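## Task

Read plate B33 in the plate reader READER. First press the reader's STAGE key so the stage comes out. If a plate already sits on the stage, put it, still lidded, flat and within the locators of recovery nest N6. Carry B33 from plate hotel H1 to regrip nest RG, remove its lid and set that lid upright on lid park LP1. Then place B33 flat within the locators on the reader's stage, oriented so well A1 sits at the corner marked A1. Press START and wait for the lamp to turn green again; the stage must remain retracted afterwards or the read is lost. All other plates in H1 must stay undisturbed. Nothing may count on the gripper to stay in place at the end: release everything and move the hand away.

## Robot and tools

Robot: a single four-axis SCARA-style arm (scara4) with one level two-finger gripper that cannot tilt. Joints from base outward: lift (0 to 0.55 m), shoulder (-2 to 2 rad), elbow (-2.8 to 2.8 rad), wrist yaw (-12.566 to 12.566 rad), plus the finger opening. The commanded point, end_effector_position, lies midway between the two rubber pads, 2-3 cm behind the fingertips. The fingertips never touch each other, so one tip can press one key while the other presses a second. Only camera: cam_wrist, 616x616, mounted on the hand.

Frames. The scene frame has its origin on the table top beneath the arm base, +z up, +y to the left when facing along +x. Motion commands are in the gripper's own frame: +x is the direction the fingers point, the fingers open and close along y, z is vertical, and rz rotates about z from +x toward +y.

execute_actions(actions): actions is a list of actions run one after another; an empty list just returns state and images. Each action is a table of 0 to 15 rows, one row per control step of 1/30 s; an action always lasts 15 steps (0.5 s), and a short table repeats its final row. Every row has 5 numbers, each in [-1, 1], in this order: dx, dy, dz, rz, opening. dx, dy, dz, rz are an offset target relative to the hand's measured pose at the start of that action (for the first action of a call, the last pose reported in this scene), expressed in gripper axes; every row refers back to that same start pose, not to the row before. Scale: 1.0 equals 0.6 m for dx/dy/dz and 180 degrees for rz. opening is absolute, not an offset: +1 fully open (0.140 m pad gap), -1 closed (still 0.066 m gap). Closing fully from open takes at least about 0.6 s. Each step, the command is clipped to within 70 mm and 16 degrees of the measured pose, so large offsets need several actions; after an action the arm continues only to the last clipped pose.

move(target, speed, blocking): target is a single 5-number row laid out like an execute_actions row (offset dx, dy, dz, rz in gripper axes from the pose in this scene's latest result that shows one, plus absolute opening). The hand follows a straight path lasting 0.5 to 10 s; a path needing longer stops short. Rotation takes the shorter direction. speed is the path's top speed in m/s, 0.002 to 0.5 (default 0.25); turning is capped at twice that value in rad/s. The path ignores obstacles, the hand can lag, stray or overshoot speed (worst with the arm nearly straight), and faster contact or a target set deeper past a surface means a harder hit or press. Opening is sent when the move begins. With blocking=false the result arrives after 0.5 s while the arm keeps going; until a result shows the move ended, execute_actions and new moves are refused, so use wait or stop first. The result adds a line starting move: giving the outcome (done, off_target, moving, held, fault, ...), the distance from target, and limits: paced means the sent pose was clipped, held means a check blocked some steps (after which the arm may move much faster than speed).

wait(seconds): 0 to 10 s, holding the last command; returns early if a running move finishes. stop(): brakes a running move; the arm needs room to stop, and the fingers keep moving. zoom_image(camera, region): camera must be cam_wrist; region is [x0, y0, x1, y1] in pixels of the latest full image, origin top-left, at most 504 by 504. finished_scene(scene): ends the current scene given its number; irreversible, and the goal must already hold stably.

Result lines: a state line with end_effector_position (m) and end_effector_quat_wxyz in the scene frame (less accurate at long reach); Joint positions listing lift, shoulder, elbow, wrist yaw and pad gap in metres; grip_measured, the measured opening on the command scale (possibly off by about 1 mm throughout a scene); Hand target, the pose the controller now heads for; pose unreachable, meaning a clearance check altered or blocked the command; MOTOR HOT from 85 °C and OVER-TEMPERATURE FAULT at 100 °C (brakes until cooled; holding loads heats motors).

Gripping: command an opening below grip_measured to hold; about 0.04 below is firm, less is gentler. Pads give roughly 18 N each; a fast close can squeeze harder.

Reader: STAGE is the lower key, START the one above; push a key straight in until it switches. STAGE toggles the stage out or in; START runs a read and retracts an extended stage. Never let the stage travel while a plate on it is not sitting down inside the locators, and never send it in with a lid that is not resting on a seated plate; either fails the task.

Hotel H1 has 6 slots, slot 1 lowest. A stored plate faces a short end forward and is home when flat on its shelf prongs, behind both front pins and between the side pins. A plate showing a blank end is stored reversed; you may slide it out to check its label but must return it home in the same orientation. On every labelled item, well A1 is at the labelled short end, in the corner opposite the labelled long side. Deck labels identify the hotel, lid park and nests.

Avoid: elbow angle within 0.4 rad of 0 (the arm can fold and fault); contact torque reaching load limits (lift 56.4 N, shoulder 8.46 N m, elbow 4.23 N m, wrist yaw 1.41 N m, including held weight), which halts the arm 10 s and drops the rest of the call; dropping, slamming or shoving items; anything leaving the table. Offsets start from the measured pose, so repeating a small offset into something rigid does not push further, but into something yielding it does.

Each tool is called after "Request:" by a JSON object that holds its "api" and its "payload", one argument or row to a line.

## Session

Request:
{"api": "execute_actions", "payload": {
  "actions": []
}}

Scene clock: 0.00 s.
end_effector_position=(+0.5454, -0.2086, +0.0633) grip_measured=+1.00 end_effector_quat_wxyz=(+0.729, -0.000, -0.000, +0.685)
Joint positions: [ 0.058 -1.01  -2.613 -1.151  0.14 ]
Motor temperatures (°C, as the motors report them): [34 26 22 23]
Hand target: +0.545, -0.209, +0.063; +0.729, -0.000, -0.000, +0.685

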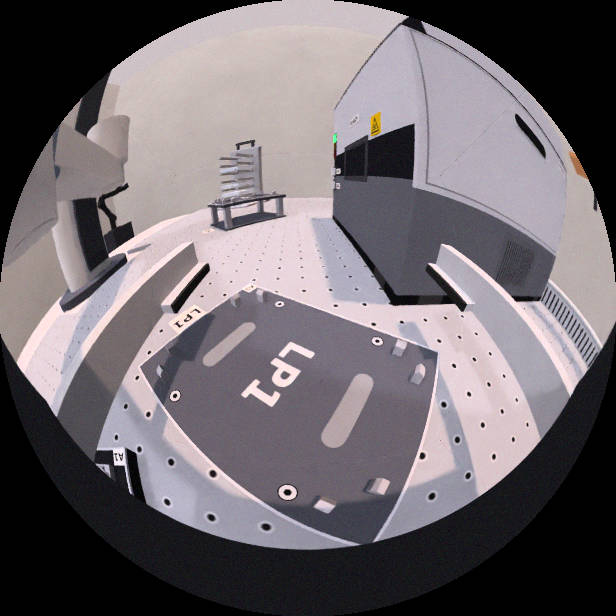

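Request:
{"api": "move", "payload": {
  "target": [0,0,0.4,0,1],
  "speed": 0.4
}}

Request:
{"api": "move", "payload": {
  "target": [-0.2,0.15,0,0.4,1],
  "speed": 0.4
}}

Scene clock: 1.60 s.
end_effector_position=(+0.5454, -0.2086, +0.3034) grip_measured=+1.00 end_effector_quat_wxyz=(+0.729, -0.000, -0.000, +0.685)
Joint positions: [ 0.298 -1.01  -2.614 -1.151  0.14 ]
Motor temperatures (°C, as the motors report them): [34 26 22 23]
Hand target: +0.545, -0.209, +0.303; +0.729, -0.000, -0.000, +0.685
Off the commanded pose: 0.000 m, 0 deg.
move: done

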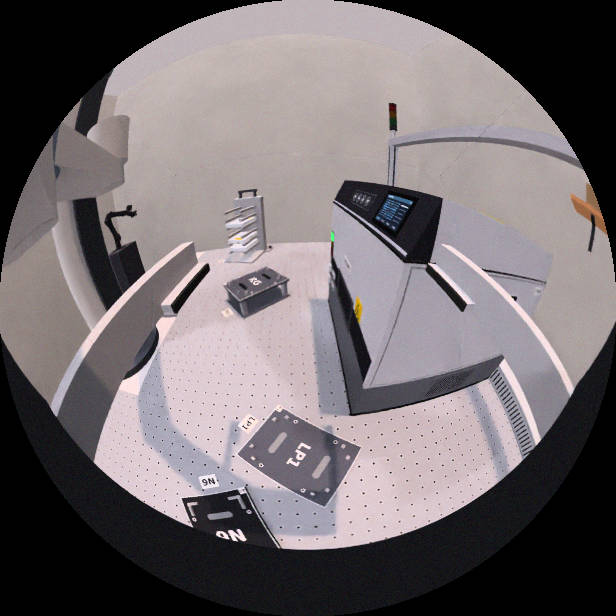

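Scene clock: 3.53 s.
end_effector_position=(+0.4474, -0.3217, +0.3034) grip_measured=+1.00 end_effector_quat_wxyz=(+0.799, -0.000, -0.000, +0.601)
Joint positions: [ 0.298 -1.255 -2.801 -0.938  0.14 ]
Motor temperatures (°C, as the motors report them): [34 26 22 23]
Hand target: +0.448, -0.322, +0.303; +0.799, -0.000, -0.000, +0.601
Off the commanded pose: 0.001 m, 85 deg; orientation clipped at the last step of the last action.
joint sent to its limit — the command would take joint 3 (elbow) past its lower limit, so that joint was sent only as far as its limit.
move: off_target; limits=paced

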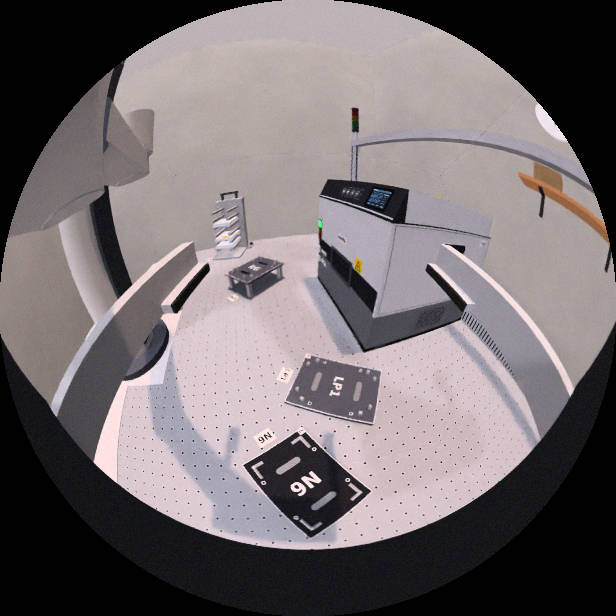

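Request:
{"api": "move", "payload": {
  "target": [0.686,0.158,-0.167,-0.4106,1],
  "speed": 0.35
}}

Scene clock: 6.73 s.
end_effector_position=(+0.4702, +0.1002, +0.2032) grip_measured=+1.00 end_effector_quat_wxyz=(+1.000, -0.000, -0.000, -0.000)
Joint positions: [ 0.198 -0.438 -0.711 -5.135  0.14 ]
Motor temperatures (°C, as the motors report them): [34 26 22 23]
Hand target: +0.470, +0.100, +0.203; +1.000, -0.000, -0.000, -0.000
Off the commanded pose: 0.000 m, 0 deg.
move: done; limits=paced

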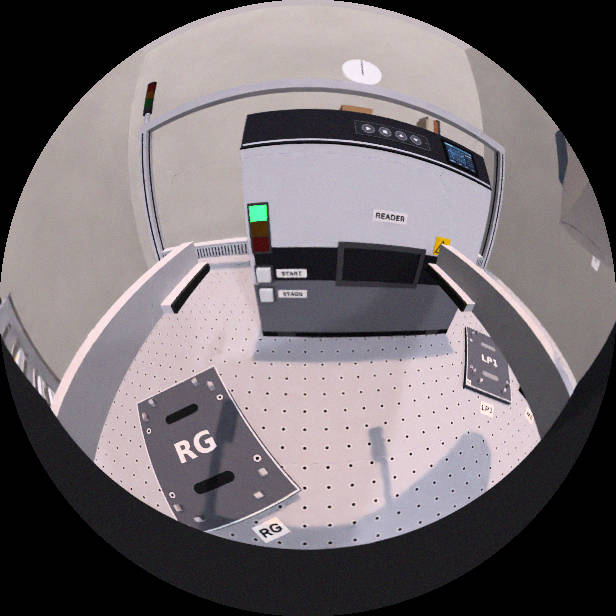

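Request:
{"api": "move", "payload": {
  "target": [0.13,0.185,-0.175,0,-1]
}}

Scene clock: 8.43 s.
end_effector_position=(+0.5481, +0.2113, +0.0982) grip_measured=-0.98 end_effector_quat_wxyz=(+1.000, -0.000, -0.000, -0.000)
Joint positions: [ 0.093 -0.087 -1.292 -4.905  0.067]
Motor temperatures (°C, as the motors report them): [34 26 22 23]
Hand target: +0.548, +0.211, +0.098; +1.000, -0.000, -0.000, -0.000
Off the commanded pose: 0.000 m, 0 deg.
move: done

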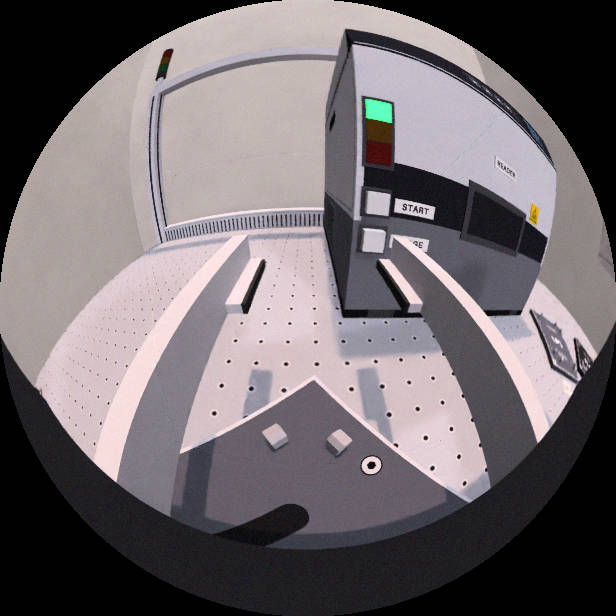

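Request:
{"api": "move", "payload": {
  "target": [0.055,-0.002,-0.009,0,-1],
  "speed": 0.1
}}

Request:
{"api": "move", "payload": {
  "target": [0.027,0,0,0,-1],
  "speed": 0.015
}}

Scene clock: 9.53 s.
end_effector_position=(+0.5812, +0.2099, +0.0927) grip_measured=-0.98 end_effector_quat_wxyz=(+1.000, -0.000, -0.000, -0.001)
Joint positions: [ 0.088 -0.106 -1.414 -4.765  0.067]
Motor temperatures (°C, as the motors report them): [34 26 22 23]
Hand target: +0.581, +0.210, +0.093; +1.000, -0.000, -0.000, -0.000
Off the commanded pose: 0.000 m, 0 deg.
move: done

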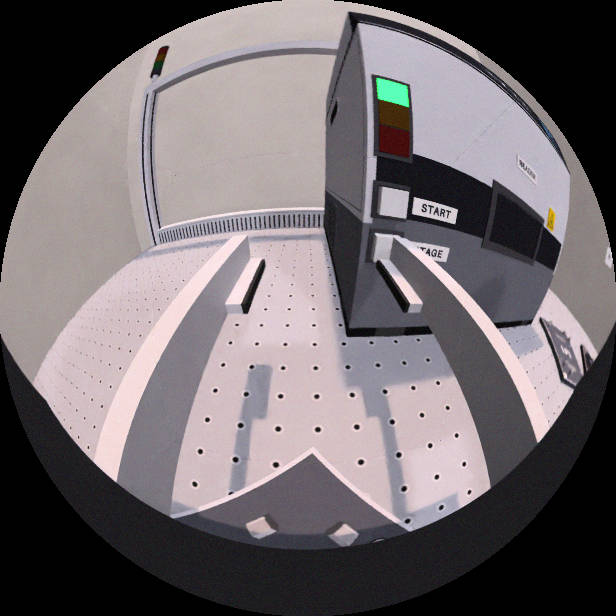

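Scene clock: 10.83 s.
end_effector_position=(+0.5959, +0.2099, +0.0927) grip_measured=-0.98 end_effector_quat_wxyz=(+1.000, -0.000, -0.000, -0.002)
Joint positions: [ 0.088 -0.106 -1.475 -4.706  0.067]
Motor temperatures (°C, as the motors report them): [34 26 22 23]
Hand target: +0.597, +0.210, +0.093; +1.000, -0.000, -0.000, -0.001
Off the commanded pose: 0.002 m, 0 deg.
move: done

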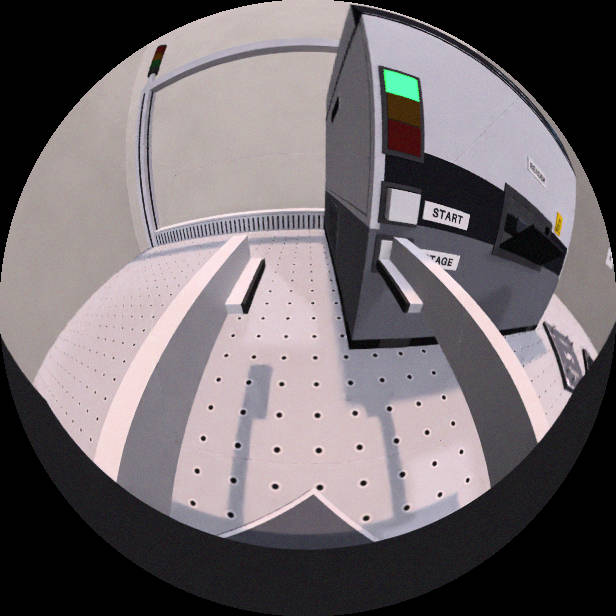

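Request:
{"api": "move", "payload": {
  "target": [-0.06,0,0.27,0,1]
}}

Request:
{"api": "move", "payload": {
  "target": [-0.08,-0.33,0,0,1]
}}

Scene clock: 21.27 s.
end_effector_position=(+0.5917, +0.2128, +0.1049) grip_measured=+1.00 end_effector_quat_wxyz=(+1.000, -0.000, -0.000, +0.007)
Joint positions: [ 0.1   -0.104 -1.46  -4.707  0.14 ]
Motor temperatures (°C, as the motors report them): [34 26 22 23]
Hand target: +0.592, +0.213, +0.105; +1.000, -0.000, -0.000, +0.006
Off the commanded pose: 0.153 m, 1 deg.
TORQUE FAULT: the external load on joint 1 (lift) reached its load limit, and the arm stopped for 10 seconds. That time counts as 20 of the actions that you can send in this scene. The arm's remaining commands of this call were not run. The arm holds where it stopped, with its grip as last carried out, and accepts commands again: back off and push less far. The arm stops again, at the same cost, whenever a joint's load reaches its limit.
move: fault

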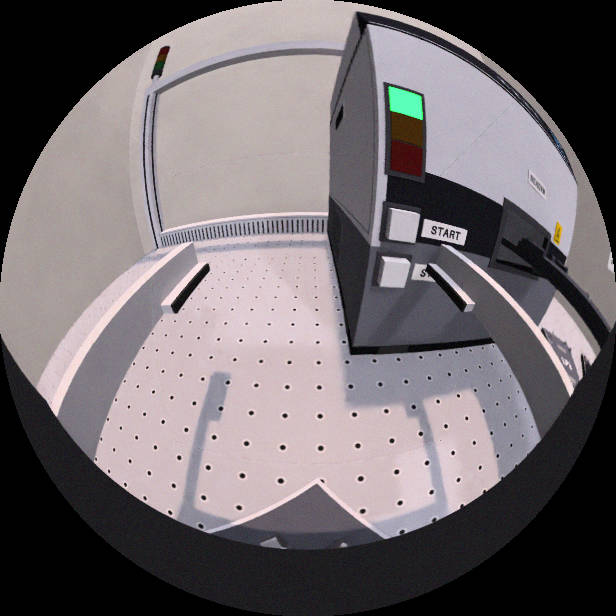

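not run: a fault stop came before this call.

Caught under START. Back straight off this time.

Request:
{"api": "move", "payload": {
  "target": [-0.06,0,0,0,1]
}}

Request:
{"api": "move", "payload": {
  "target": [-0.02,0,0.25,0,1]
}}

Request:
{"api": "move", "payload": {
  "target": [-0.06,-0.33,0,-0.005,1]
}}

Scene clock: 22.37 s.
end_effector_position=(+0.5556, +0.2124, +0.1049) grip_measured=+1.00 end_effector_quat_wxyz=(+1.000, -0.000, -0.000, +0.007)
Joint positions: [ 0.1   -0.095 -1.317 -4.858  0.14 ]
Motor temperatures (°C, as the motors report them): [34 26 22 23]
Hand target: +0.556, +0.212, +0.105; +1.000, -0.000, -0.000, +0.007
Off the commanded pose: 0.000 m, 0 deg.
move: done

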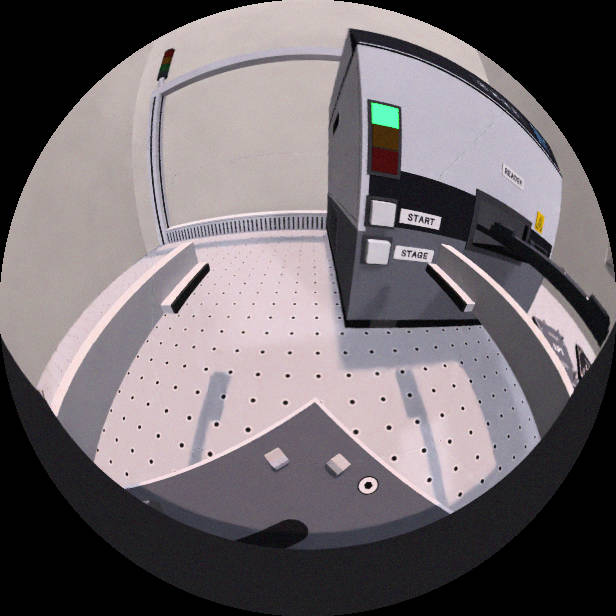

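Scene clock: 23.40 s.
end_effector_position=(+0.5437, +0.2122, +0.2549) grip_measured=+1.00 end_effector_quat_wxyz=(+1.000, -0.000, -0.000, +0.007)
Joint positions: [ 0.25  -0.087 -1.273 -4.91   0.14 ]
Motor temperatures (°C, as the motors report them): [34 26 22 23]
Hand target: +0.544, +0.212, +0.255; +1.000, -0.000, -0.000, +0.007
Off the commanded pose: 0.000 m, 0 deg.
move: done

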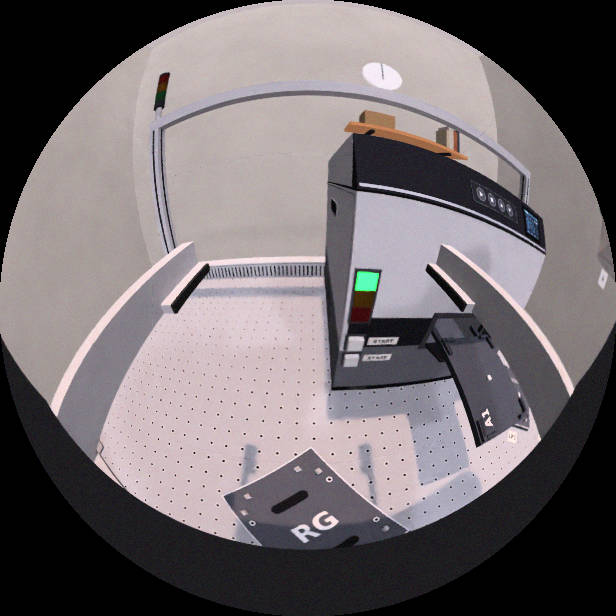

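Scene clock: 24.70 s.
end_effector_position=(+0.5107, +0.0135, +0.2549) grip_measured=+1.00 end_effector_quat_wxyz=(+1.000, -0.000, -0.000, -0.001)
Joint positions: [ 0.25  -0.93  -0.759 -4.597  0.14 ]
Motor temperatures (°C, as the motors report them): [34 26 22 23]
Hand target: +0.511, +0.014, +0.255; +1.000, -0.000, -0.000, -0.001
Off the commanded pose: 0.000 m, 0 deg.
move: done

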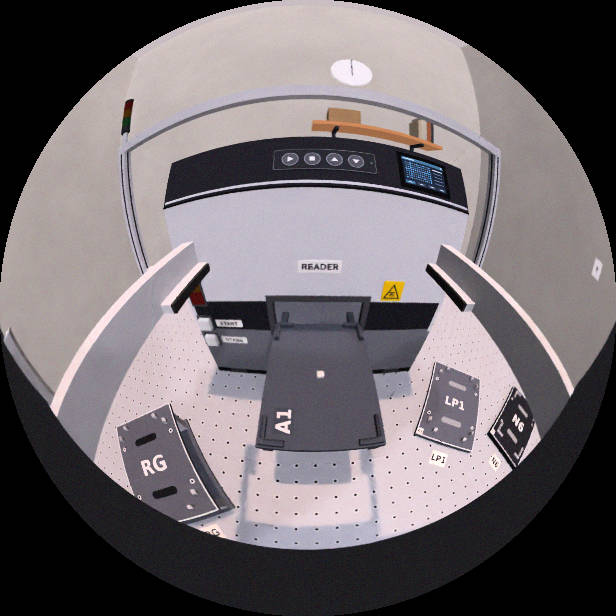

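Request:
{"api": "zoom_image", "payload": {
  "camera": "cam_wrist",
  "region": [230,280,420,470]
}}

Region (230, 280, 420, 470) of cam_wrist's 616x616 image, scaled by 2.653, with more detail than that image has.

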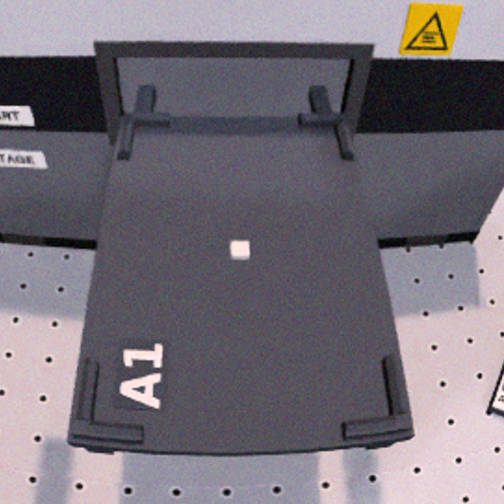

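Request:
{"api": "move", "payload": {
  "target": [-0.35,0.53,-0.06,0.5,1],
  "speed": 0.35
}}

Scene clock: 28.33 s.
end_effector_position=(+0.3012, +0.3321, +0.2189) grip_measured=+1.00 end_effector_quat_wxyz=(+0.708, -0.000, -0.000, +0.706)
Joint positions: [ 0.214  0.029 -0.903 -3.841  0.14 ]
Motor temperatures (°C, as the motors report them): [34 26 22 23]
Hand target: +0.301, +0.332, +0.219; +0.708, -0.000, -0.000, +0.706
Off the commanded pose: 0.000 m, 0 deg.
move: done

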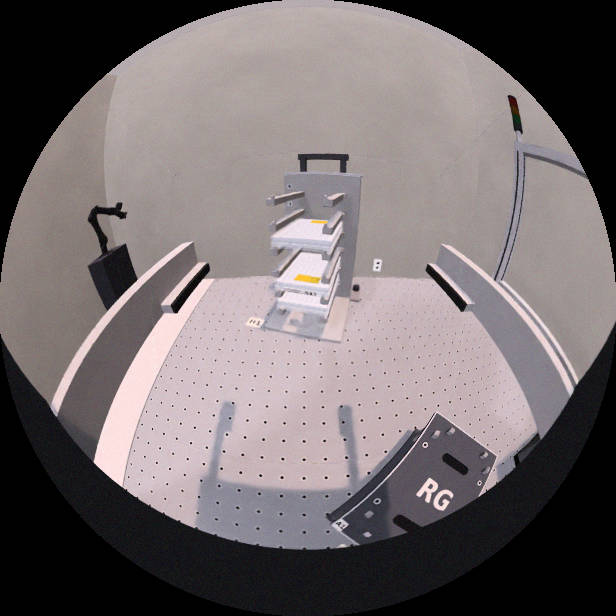

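Request:
{"api": "move", "payload": {
  "target": [0.157,0.095,-0.15,-0.1,1]
}}

Request:
{"api": "zoom_image", "payload": {
  "camera": "cam_wrist",
  "region": [200,60,420,380]
}}

Scene clock: 29.73 s.
end_effector_position=(+0.2442, +0.4264, +0.1289) grip_measured=+1.00 end_effector_quat_wxyz=(+0.810, -0.000, -0.000, +0.587)
Joint positions: [ 0.124  0.623 -1.195 -4.457  0.14 ]
Motor temperatures (°C, as the motors report them): [34 26 22 23]
Hand target: +0.244, +0.426, +0.129; +0.810, -0.000, -0.000, +0.587
Off the commanded pose: 0.000 m, 0 deg.
move: done

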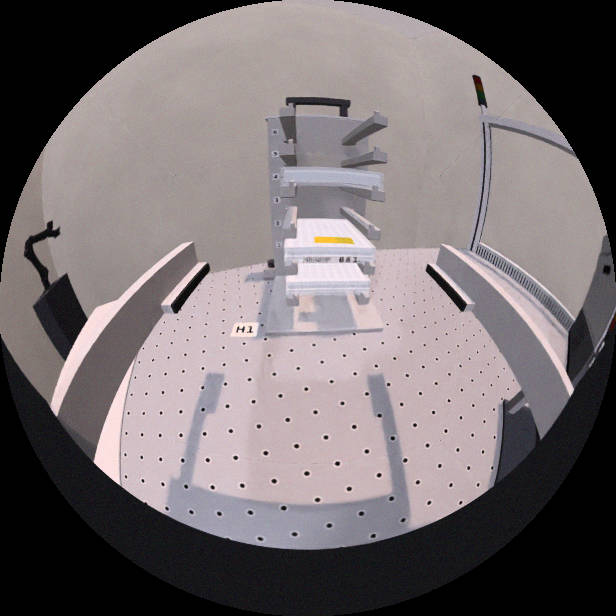

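Region (200, 60, 420, 380) of cam_wrist's 616x616 image, scaled by 1.575, with more detail than that image has; it fills the left 346 columns of this view, and the rest is white.

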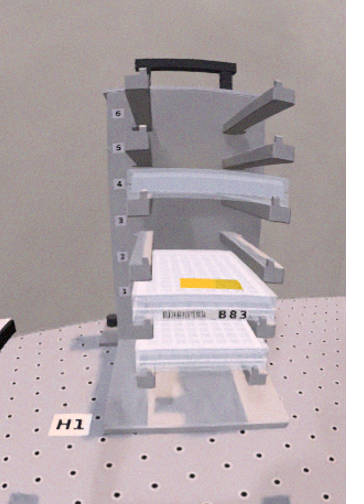

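Request:
{"api": "move", "payload": {
  "target": [0.06,0.22,0,-0.17,1]
}}

Request:
{"api": "zoom_image", "payload": {
  "camera": "cam_wrist",
  "region": [220,120,420,320]
}}

Scene clock: 31.93 s.
end_effector_position=(+0.1297, +0.5014, +0.1289) grip_measured=+1.00 end_effector_quat_wxyz=(+0.936, -0.000, -0.000, +0.352)
Joint positions: [ 0.124  1.395 -1.985 -4.974  0.14 ]
Motor temperatures (°C, as the motors report them): [34 26 22 23]
Hand target: +0.130, +0.501, +0.129; +0.936, -0.000, -0.000, +0.352
Off the commanded pose: 0.000 m, 0 deg.
move: done

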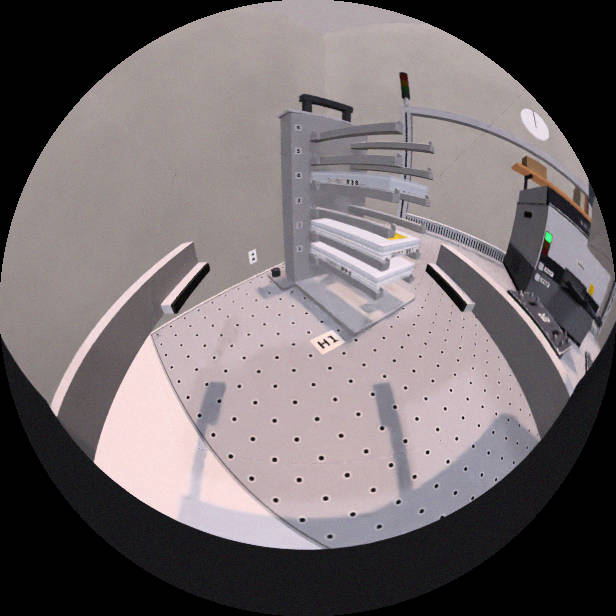

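Region (220, 120, 420, 320) of cam_wrist's 616x616 image, scaled by 2.520, with more detail than that image has.

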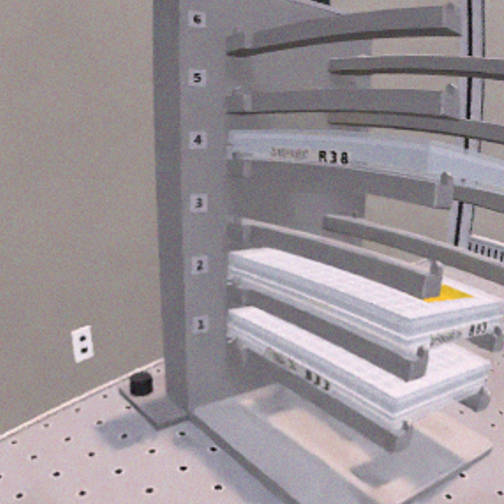

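Request:
{"api": "zoom_image", "payload": {
  "camera": "cam_wrist",
  "region": [315,245,425,300]
}}

Region (315, 245, 425, 300) of cam_wrist's 616x616 image, scaled by 4.582, with more detail than that image has.

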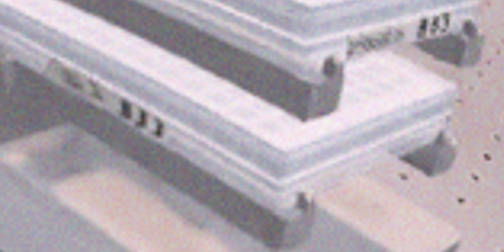

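Request:
{"api": "move", "payload": {
  "target": [0.113,-0.21,-0.095,0.17,0.3],
  "speed": 0.2
}}

Request:
{"api": "zoom_image", "payload": {
  "camera": "cam_wrist",
  "region": [190,130,440,330]
}}

Scene clock: 34.27 s.
end_effector_position=(+0.2641, +0.4517, +0.0719) grip_measured=+0.30 end_effector_quat_wxyz=(+0.810, -0.000, -0.000, +0.586)
Joint positions: [ 0.067  0.62  -1.327 -4.323  0.114]
Motor temperatures (°C, as the motors report them): [34 26 22 23]
Hand target: +0.264, +0.452, +0.072; +0.810, -0.000, -0.000, +0.587
Off the commanded pose: 0.000 m, 0 deg.
move: done

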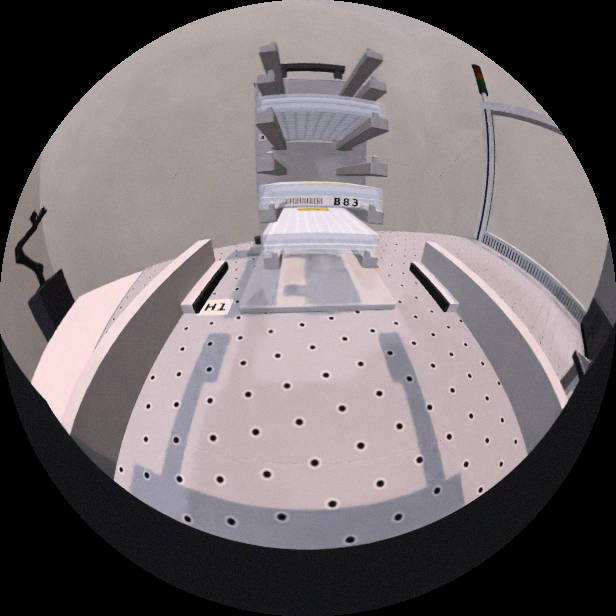

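Region (190, 130, 440, 330) of cam_wrist's 616x616 image, scaled by 2.016, with more detail than that image has; it fills the top 403 rows of this view, and the rest is white.

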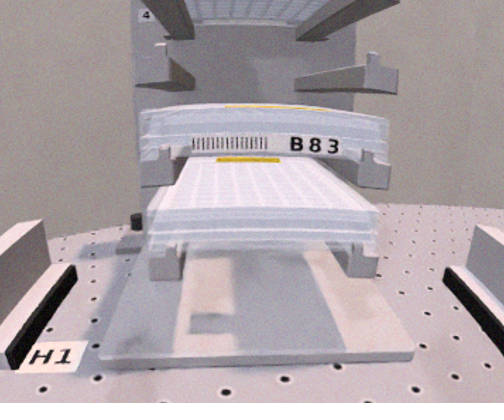

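Request:
{"api": "move", "payload": {
  "target": [0.11,0.001,-0.002,0.008,0.1],
  "speed": 0.1
}}

Request:
{"api": "zoom_image", "payload": {
  "camera": "cam_wrist",
  "region": [160,150,470,350]
}}

Scene clock: 39.07 s.
end_effector_position=(+0.2842, +0.5146, +0.0707) grip_measured=+0.10 end_effector_quat_wxyz=(+0.803, -0.000, -0.000, +0.596)
Joint positions: [ 0.066  0.726 -1.672 -4.06   0.107]
Motor temperatures (°C, as the motors report them): [34 26 22 23]
Hand target: +0.284, +0.515, +0.071; +0.803, -0.000, -0.000, +0.597
Off the commanded pose: 0.000 m, 0 deg.
move: done

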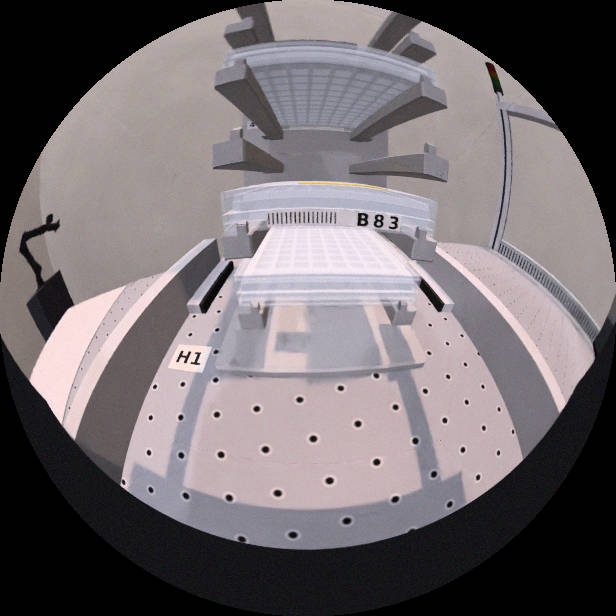

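Region (160, 150, 470, 350) of cam_wrist's 616x616 image, scaled by 1.626, with more detail than that image has; it fills the top 325 rows of this view, and the rest is white.

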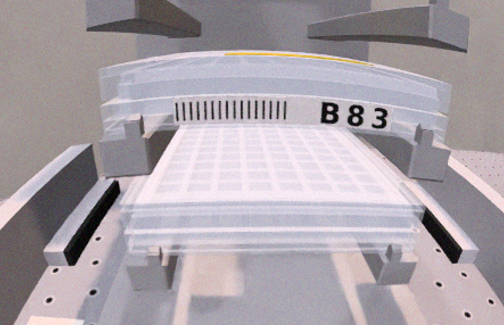

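Request:
{"api": "move", "payload": {
  "target": [0.068,-0.002,-0.003,0,0.1],
  "speed": 0.06
}}

Request:
{"api": "move", "payload": {
  "target": [0,0,0,0,-0.4]
}}

Request:
{"api": "execute_actions", "payload": {
  "actions": [
    [[0,0,0,0,-0.44],[0,0,0,0,-0.44],[0,0,0,0,-0.47],[0,0,0,0,-0.47],[0,0,0,0,-0.5],[0,0,0,0,-0.5],[0,0,0,0,-0.53]]
  ]
}}

Scene clock: 40.50 s.
end_effector_position=(+0.2971, +0.5532, +0.0689) grip_measured=+0.10 end_effector_quat_wxyz=(+0.803, -0.000, -0.000, +0.596)
Joint positions: [ 0.064  0.823 -1.923 -3.905  0.107]
Motor temperatures (°C, as the motors report them): [34 26 22 23]
Hand target: +0.297, +0.553, +0.069; +0.803, -0.000, -0.000, +0.596
Off the commanded pose: 0.000 m, 0 deg.
move: done

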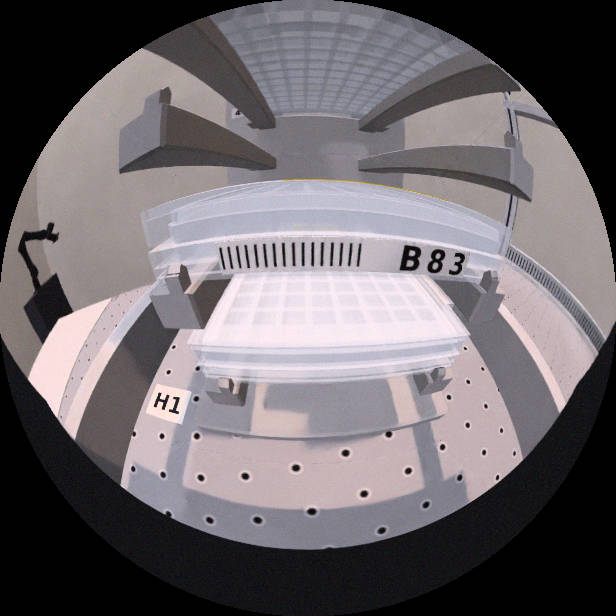

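Scene clock: 41.00 s.
end_effector_position=(+0.2971, +0.5532, +0.0689) grip_measured=-0.40 end_effector_quat_wxyz=(+0.803, -0.000, -0.000, +0.596)
Joint positions: [ 0.064  0.823 -1.923 -3.905  0.088]
Motor temperatures (°C, as the motors report them): [34 26 22 23]
Hand target: +0.297, +0.553, +0.069; +0.803, -0.000, -0.000, +0.596
Off the commanded pose: 0.000 m, 0 deg.
move: done

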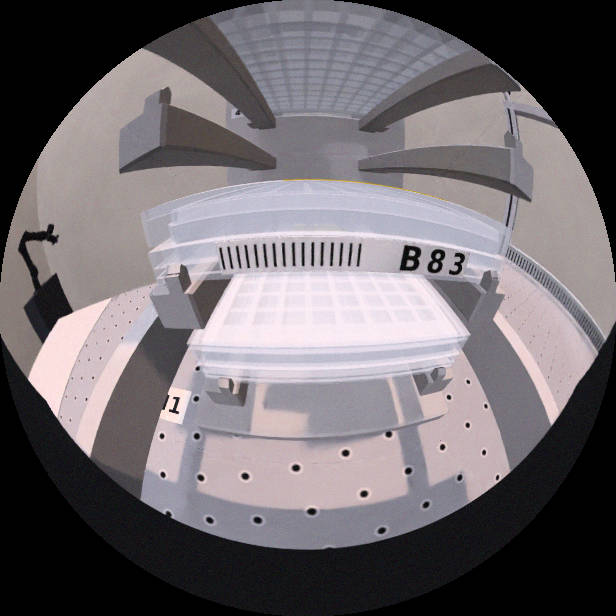

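Scene clock: 41.50 s.
end_effector_position=(+0.2972, +0.5532, +0.0689) grip_measured=-0.46 end_effector_quat_wxyz=(+0.803, -0.000, -0.000, +0.596)
Joint positions: [ 0.064  0.823 -1.923 -3.905  0.086]
Motor temperatures (°C, as the motors report them): [34 26 22 23]
Hand target: +0.297, +0.553, +0.069; +0.803, -0.000, -0.000, +0.596
Off the commanded pose: 0.000 m, 0 deg.

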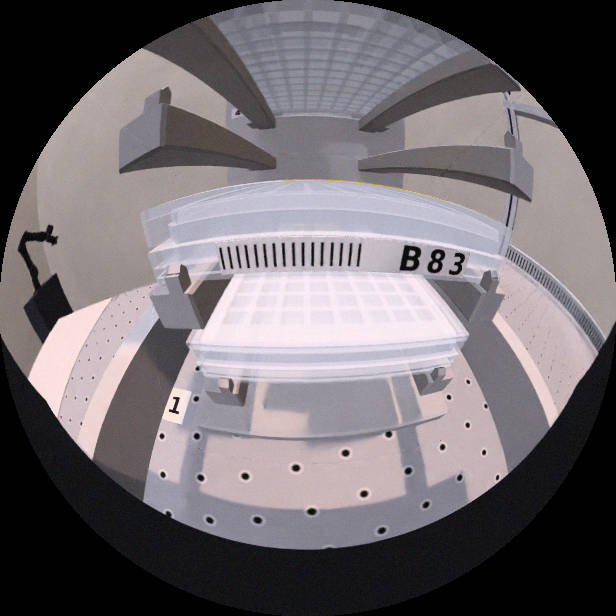

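Request:
{"api": "move", "payload": {
  "target": [0,0,0.01,0,-0.51],
  "speed": 0.02
}}

Request:
{"api": "zoom_image", "payload": {
  "camera": "cam_wrist",
  "region": [130,250,530,450]
}}

Scene clock: 42.43 s.
end_effector_position=(+0.2972, +0.5532, +0.0749) grip_measured=-0.46 end_effector_quat_wxyz=(+0.803, -0.000, -0.000, +0.596)
Joint positions: [ 0.07   0.823 -1.923 -3.905  0.086]
Motor temperatures (°C, as the motors report them): [34 26 22 23]
Hand target: +0.297, +0.553, +0.075; +0.803, -0.000, -0.000, +0.596
Off the commanded pose: 0.000 m, 0 deg.
move: done

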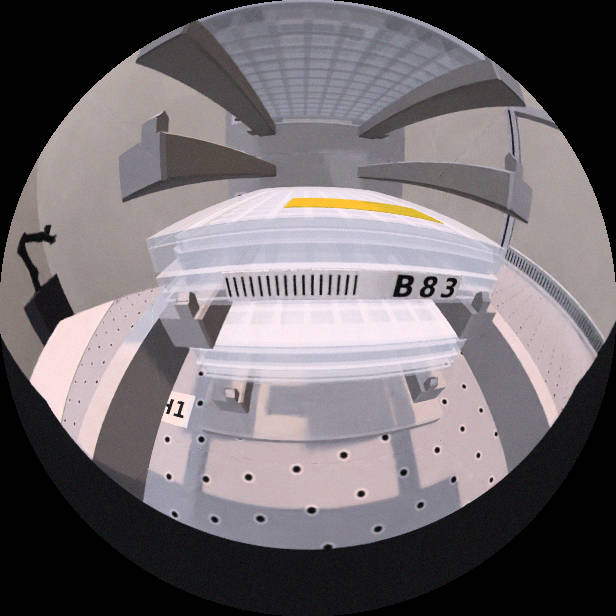

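Region (130, 250, 530, 450) of cam_wrist's 616x616 image, scaled by 1.260, with more detail than that image has.

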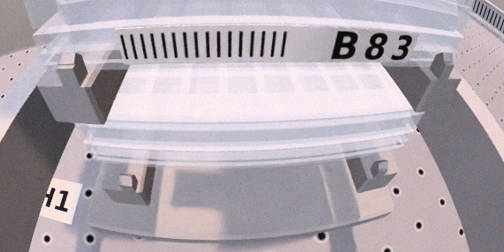

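Whole plate lifted. Withdraw slowly at first.

Request:
{"api": "move", "payload": {
  "target": [-0.03,0,0,0,-0.51],
  "speed": 0.02
}}

Scene clock: 44.00 s.
end_effector_position=(+0.2919, +0.5360, +0.0749) grip_measured=-0.46 end_effector_quat_wxyz=(+0.803, -0.000, -0.000, +0.596)
Joint positions: [ 0.07   0.776 -1.807 -3.974  0.086]
Motor temperatures (°C, as the motors report them): [34 26 22 23]
Hand target: +0.292, +0.536, +0.075; +0.803, -0.000, -0.000, +0.596
Off the commanded pose: 0.000 m, 0 deg.
move: done

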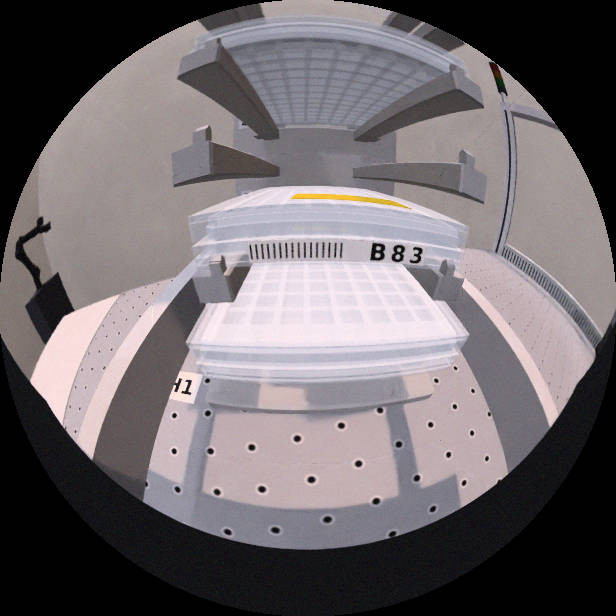

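Request:
{"api": "move", "payload": {
  "target": [-0.21,0,0,0,-0.51],
  "speed": 0.12
}}

Scene clock: 45.97 s.
end_effector_position=(+0.2555, +0.4154, +0.0749) grip_measured=-0.46 end_effector_quat_wxyz=(+0.803, -0.000, -0.000, +0.597)
Joint positions: [ 0.07   0.55  -1.147 -4.408  0.086]
Motor temperatures (°C, as the motors report them): [34 26 22 23]
Hand target: +0.256, +0.415, +0.075; +0.803, -0.000, -0.000, +0.596
Off the commanded pose: 0.000 m, 0 deg.
move: done

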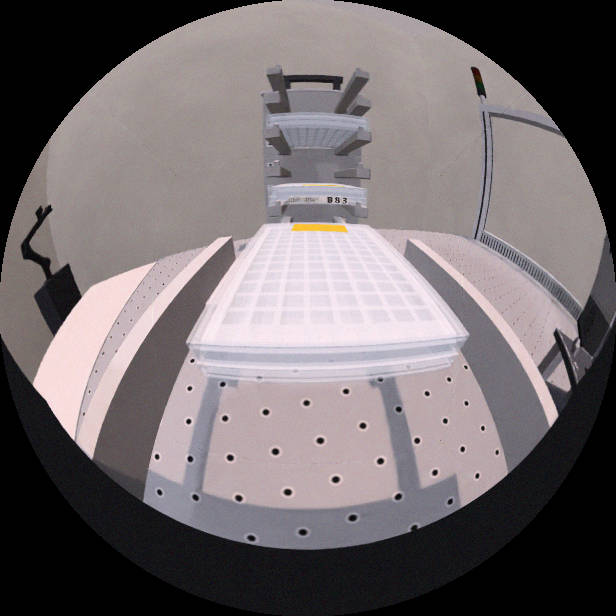

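Request:
{"api": "move", "payload": {
  "target": [-0.0333,0,0.06,0,-0.51],
  "speed": 0.12
}}

Request:
{"api": "move", "payload": {
  "target": [-0.233,-0.342,0,-0.187,-0.51],
  "speed": 0.2
}}

Scene clock: 46.97 s.
end_effector_position=(+0.2496, +0.3963, +0.1109) grip_measured=-0.46 end_effector_quat_wxyz=(+0.802, -0.000, -0.000, +0.597)
Joint positions: [ 0.106  0.529 -1.057 -4.477  0.086]
Motor temperatures (°C, as the motors report them): [34 26 22 23]
Hand target: +0.250, +0.396, +0.111; +0.803, -0.000, -0.000, +0.597
Off the commanded pose: 0.000 m, 0 deg.
move: done

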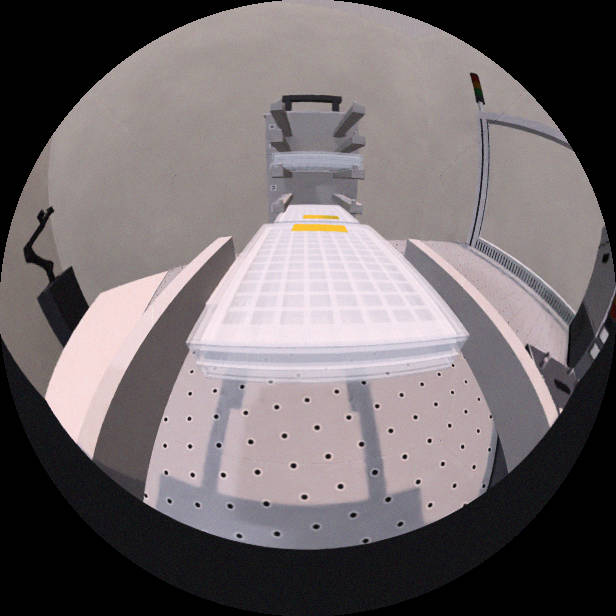

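Scene clock: 48.83 s.
end_effector_position=(+0.4063, +0.2034, +0.1109) grip_measured=-0.46 end_effector_quat_wxyz=(+0.941, -0.000, -0.000, +0.339)
Joint positions: [ 0.106 -0.276 -0.641 -4.675  0.086]
Motor temperatures (°C, as the motors report them): [34 26 22 23]
Hand target: +0.406, +0.203, +0.111; +0.941, -0.000, -0.000, +0.339
Off the commanded pose: 0.000 m, 0 deg.
move: done

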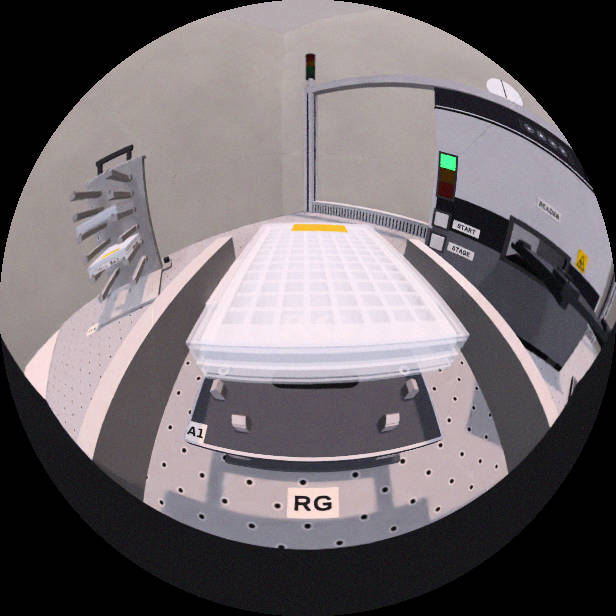

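Request:
{"api": "move", "payload": {
  "target": [0.04,0.01,0,-0.97,-0.51],
  "speed": 0.4
}}

Request:
{"api": "move", "payload": {
  "target": [0,0,-0.02,-0.03,-0.51],
  "speed": 0.1
}}

Scene clock: 53.57 s.
end_effector_position=(+0.4208, +0.2233, +0.1109) grip_measured=-0.46 end_effector_quat_wxyz=(-0.383, +0.000, +0.000, +0.924)
Joint positions: [ 0.106  0.353 -2.272 -6.72   0.086]
Motor temperatures (°C, as the motors report them): [34 26 22 23]
Hand target: +0.421, +0.223, +0.111; -0.383, +0.000, +0.000, +0.924
Off the commanded pose: 0.000 m, 0 deg.
move: done

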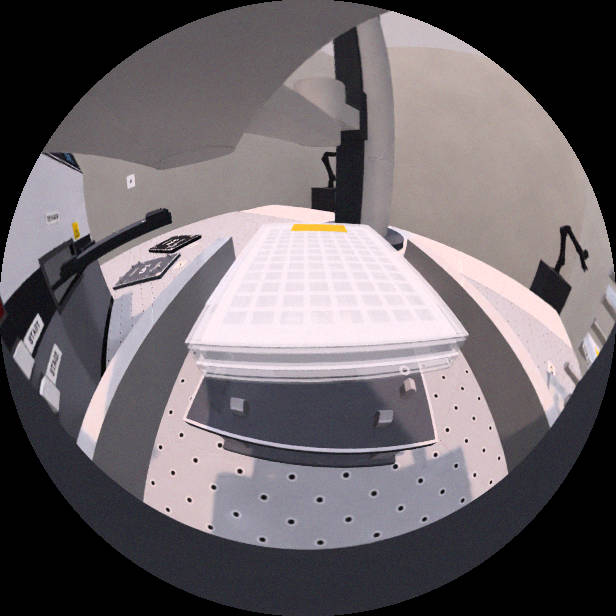

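Scene clock: 54.30 s.
end_effector_position=(+0.4209, +0.2233, +0.0988) grip_measured=-0.46 end_effector_quat_wxyz=(-0.339, +0.000, +0.000, +0.941)
Joint positions: [ 0.094  0.325 -2.273 -6.786  0.086]
Motor temperatures (°C, as the motors report them): [34 26 22 23]
Hand target: +0.421, +0.223, +0.099; -0.339, +0.000, +0.000, +0.941
Off the commanded pose: 0.000 m, 0 deg.
move: done

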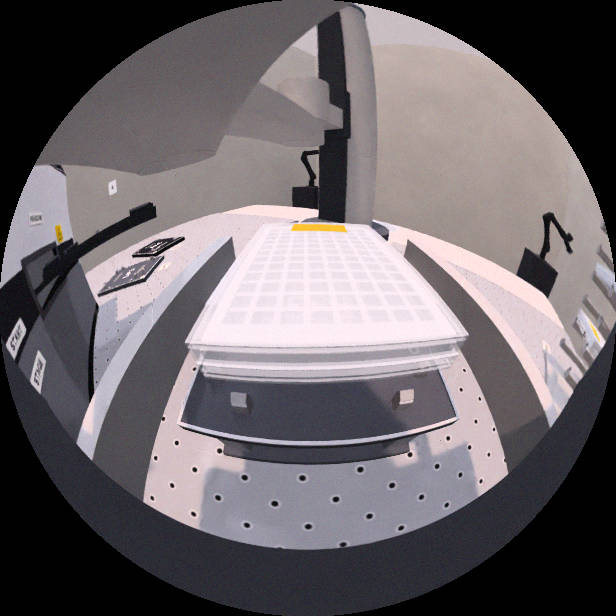

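Request:
{"api": "move", "payload": {
  "target": [0.003,0.005,-0.02,0,-0.51],
  "speed": 0.05
}}

Request:
{"api": "zoom_image", "payload": {
  "camera": "cam_wrist",
  "region": [160,300,500,460]
}}

Scene clock: 55.40 s.
end_effector_position=(+0.4213, +0.2199, +0.0869) grip_measured=-0.46 end_effector_quat_wxyz=(-0.338, +0.000, +0.000, +0.941)
Joint positions: [ 0.082  0.311 -2.256 -6.789  0.086]
Motor temperatures (°C, as the motors report them): [34 26 22 23]
Hand target: +0.421, +0.220, +0.087; -0.339, +0.000, +0.000, +0.941
Off the commanded pose: 0.000 m, 0 deg.
move: done

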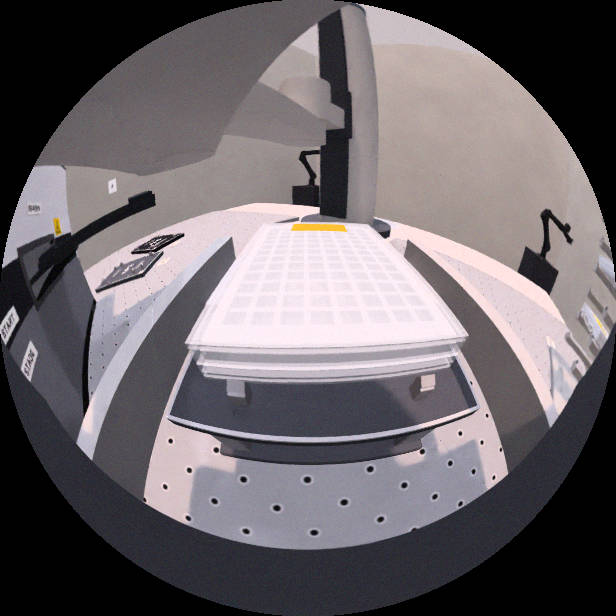

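Region (160, 300, 500, 460) of cam_wrist's 616x616 image, scaled by 1.482, with more detail than that image has; it fills the top 237 rows of this view, and the rest is white.

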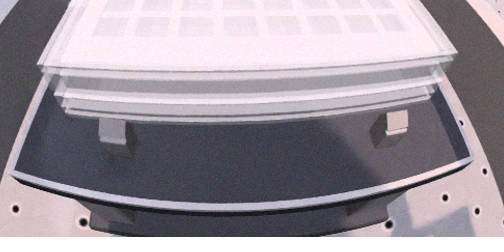

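Request:
{"api": "move", "payload": {
  "target": [0.0035,0,-0.012,0,-0.51],
  "speed": 0.01
}}

Request:
{"api": "zoom_image", "payload": {
  "camera": "cam_wrist",
  "region": [160,300,500,460]
}}

Scene clock: 56.67 s.
end_effector_position=(+0.4192, +0.2197, +0.0798) grip_measured=-0.46 end_effector_quat_wxyz=(-0.334, +0.000, +0.000, +0.943)
Joint positions: [ 0.075  0.303 -2.24  -6.807  0.086]
Motor temperatures (°C, as the motors report them): [34 26 22 23]
Hand target: +0.420, +0.219, +0.080; -0.338, +0.000, +0.000, +0.941
Off the commanded pose: 0.001 m, 1 deg.
move: done

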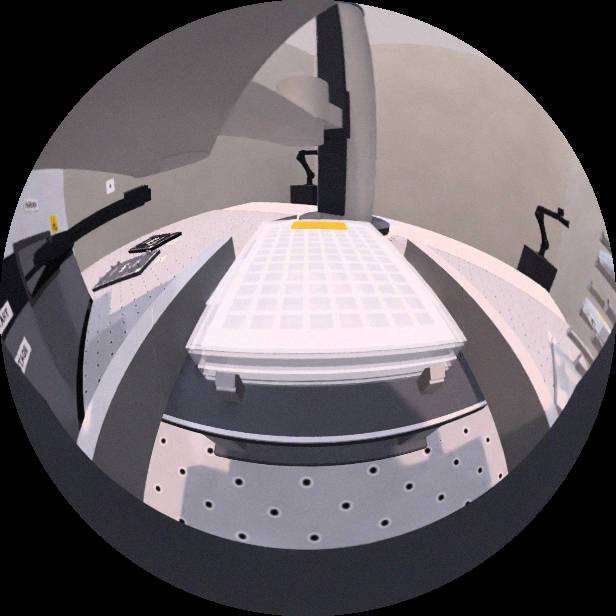

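Region (160, 300, 500, 460) of cam_wrist's 616x616 image, scaled by 1.482, with more detail than that image has; it fills the top 237 rows of this view, and the rest is white.

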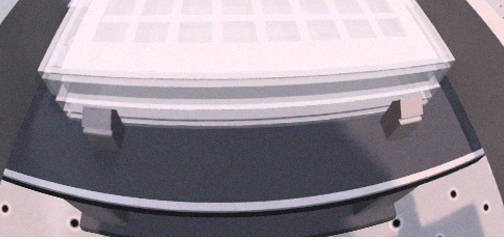

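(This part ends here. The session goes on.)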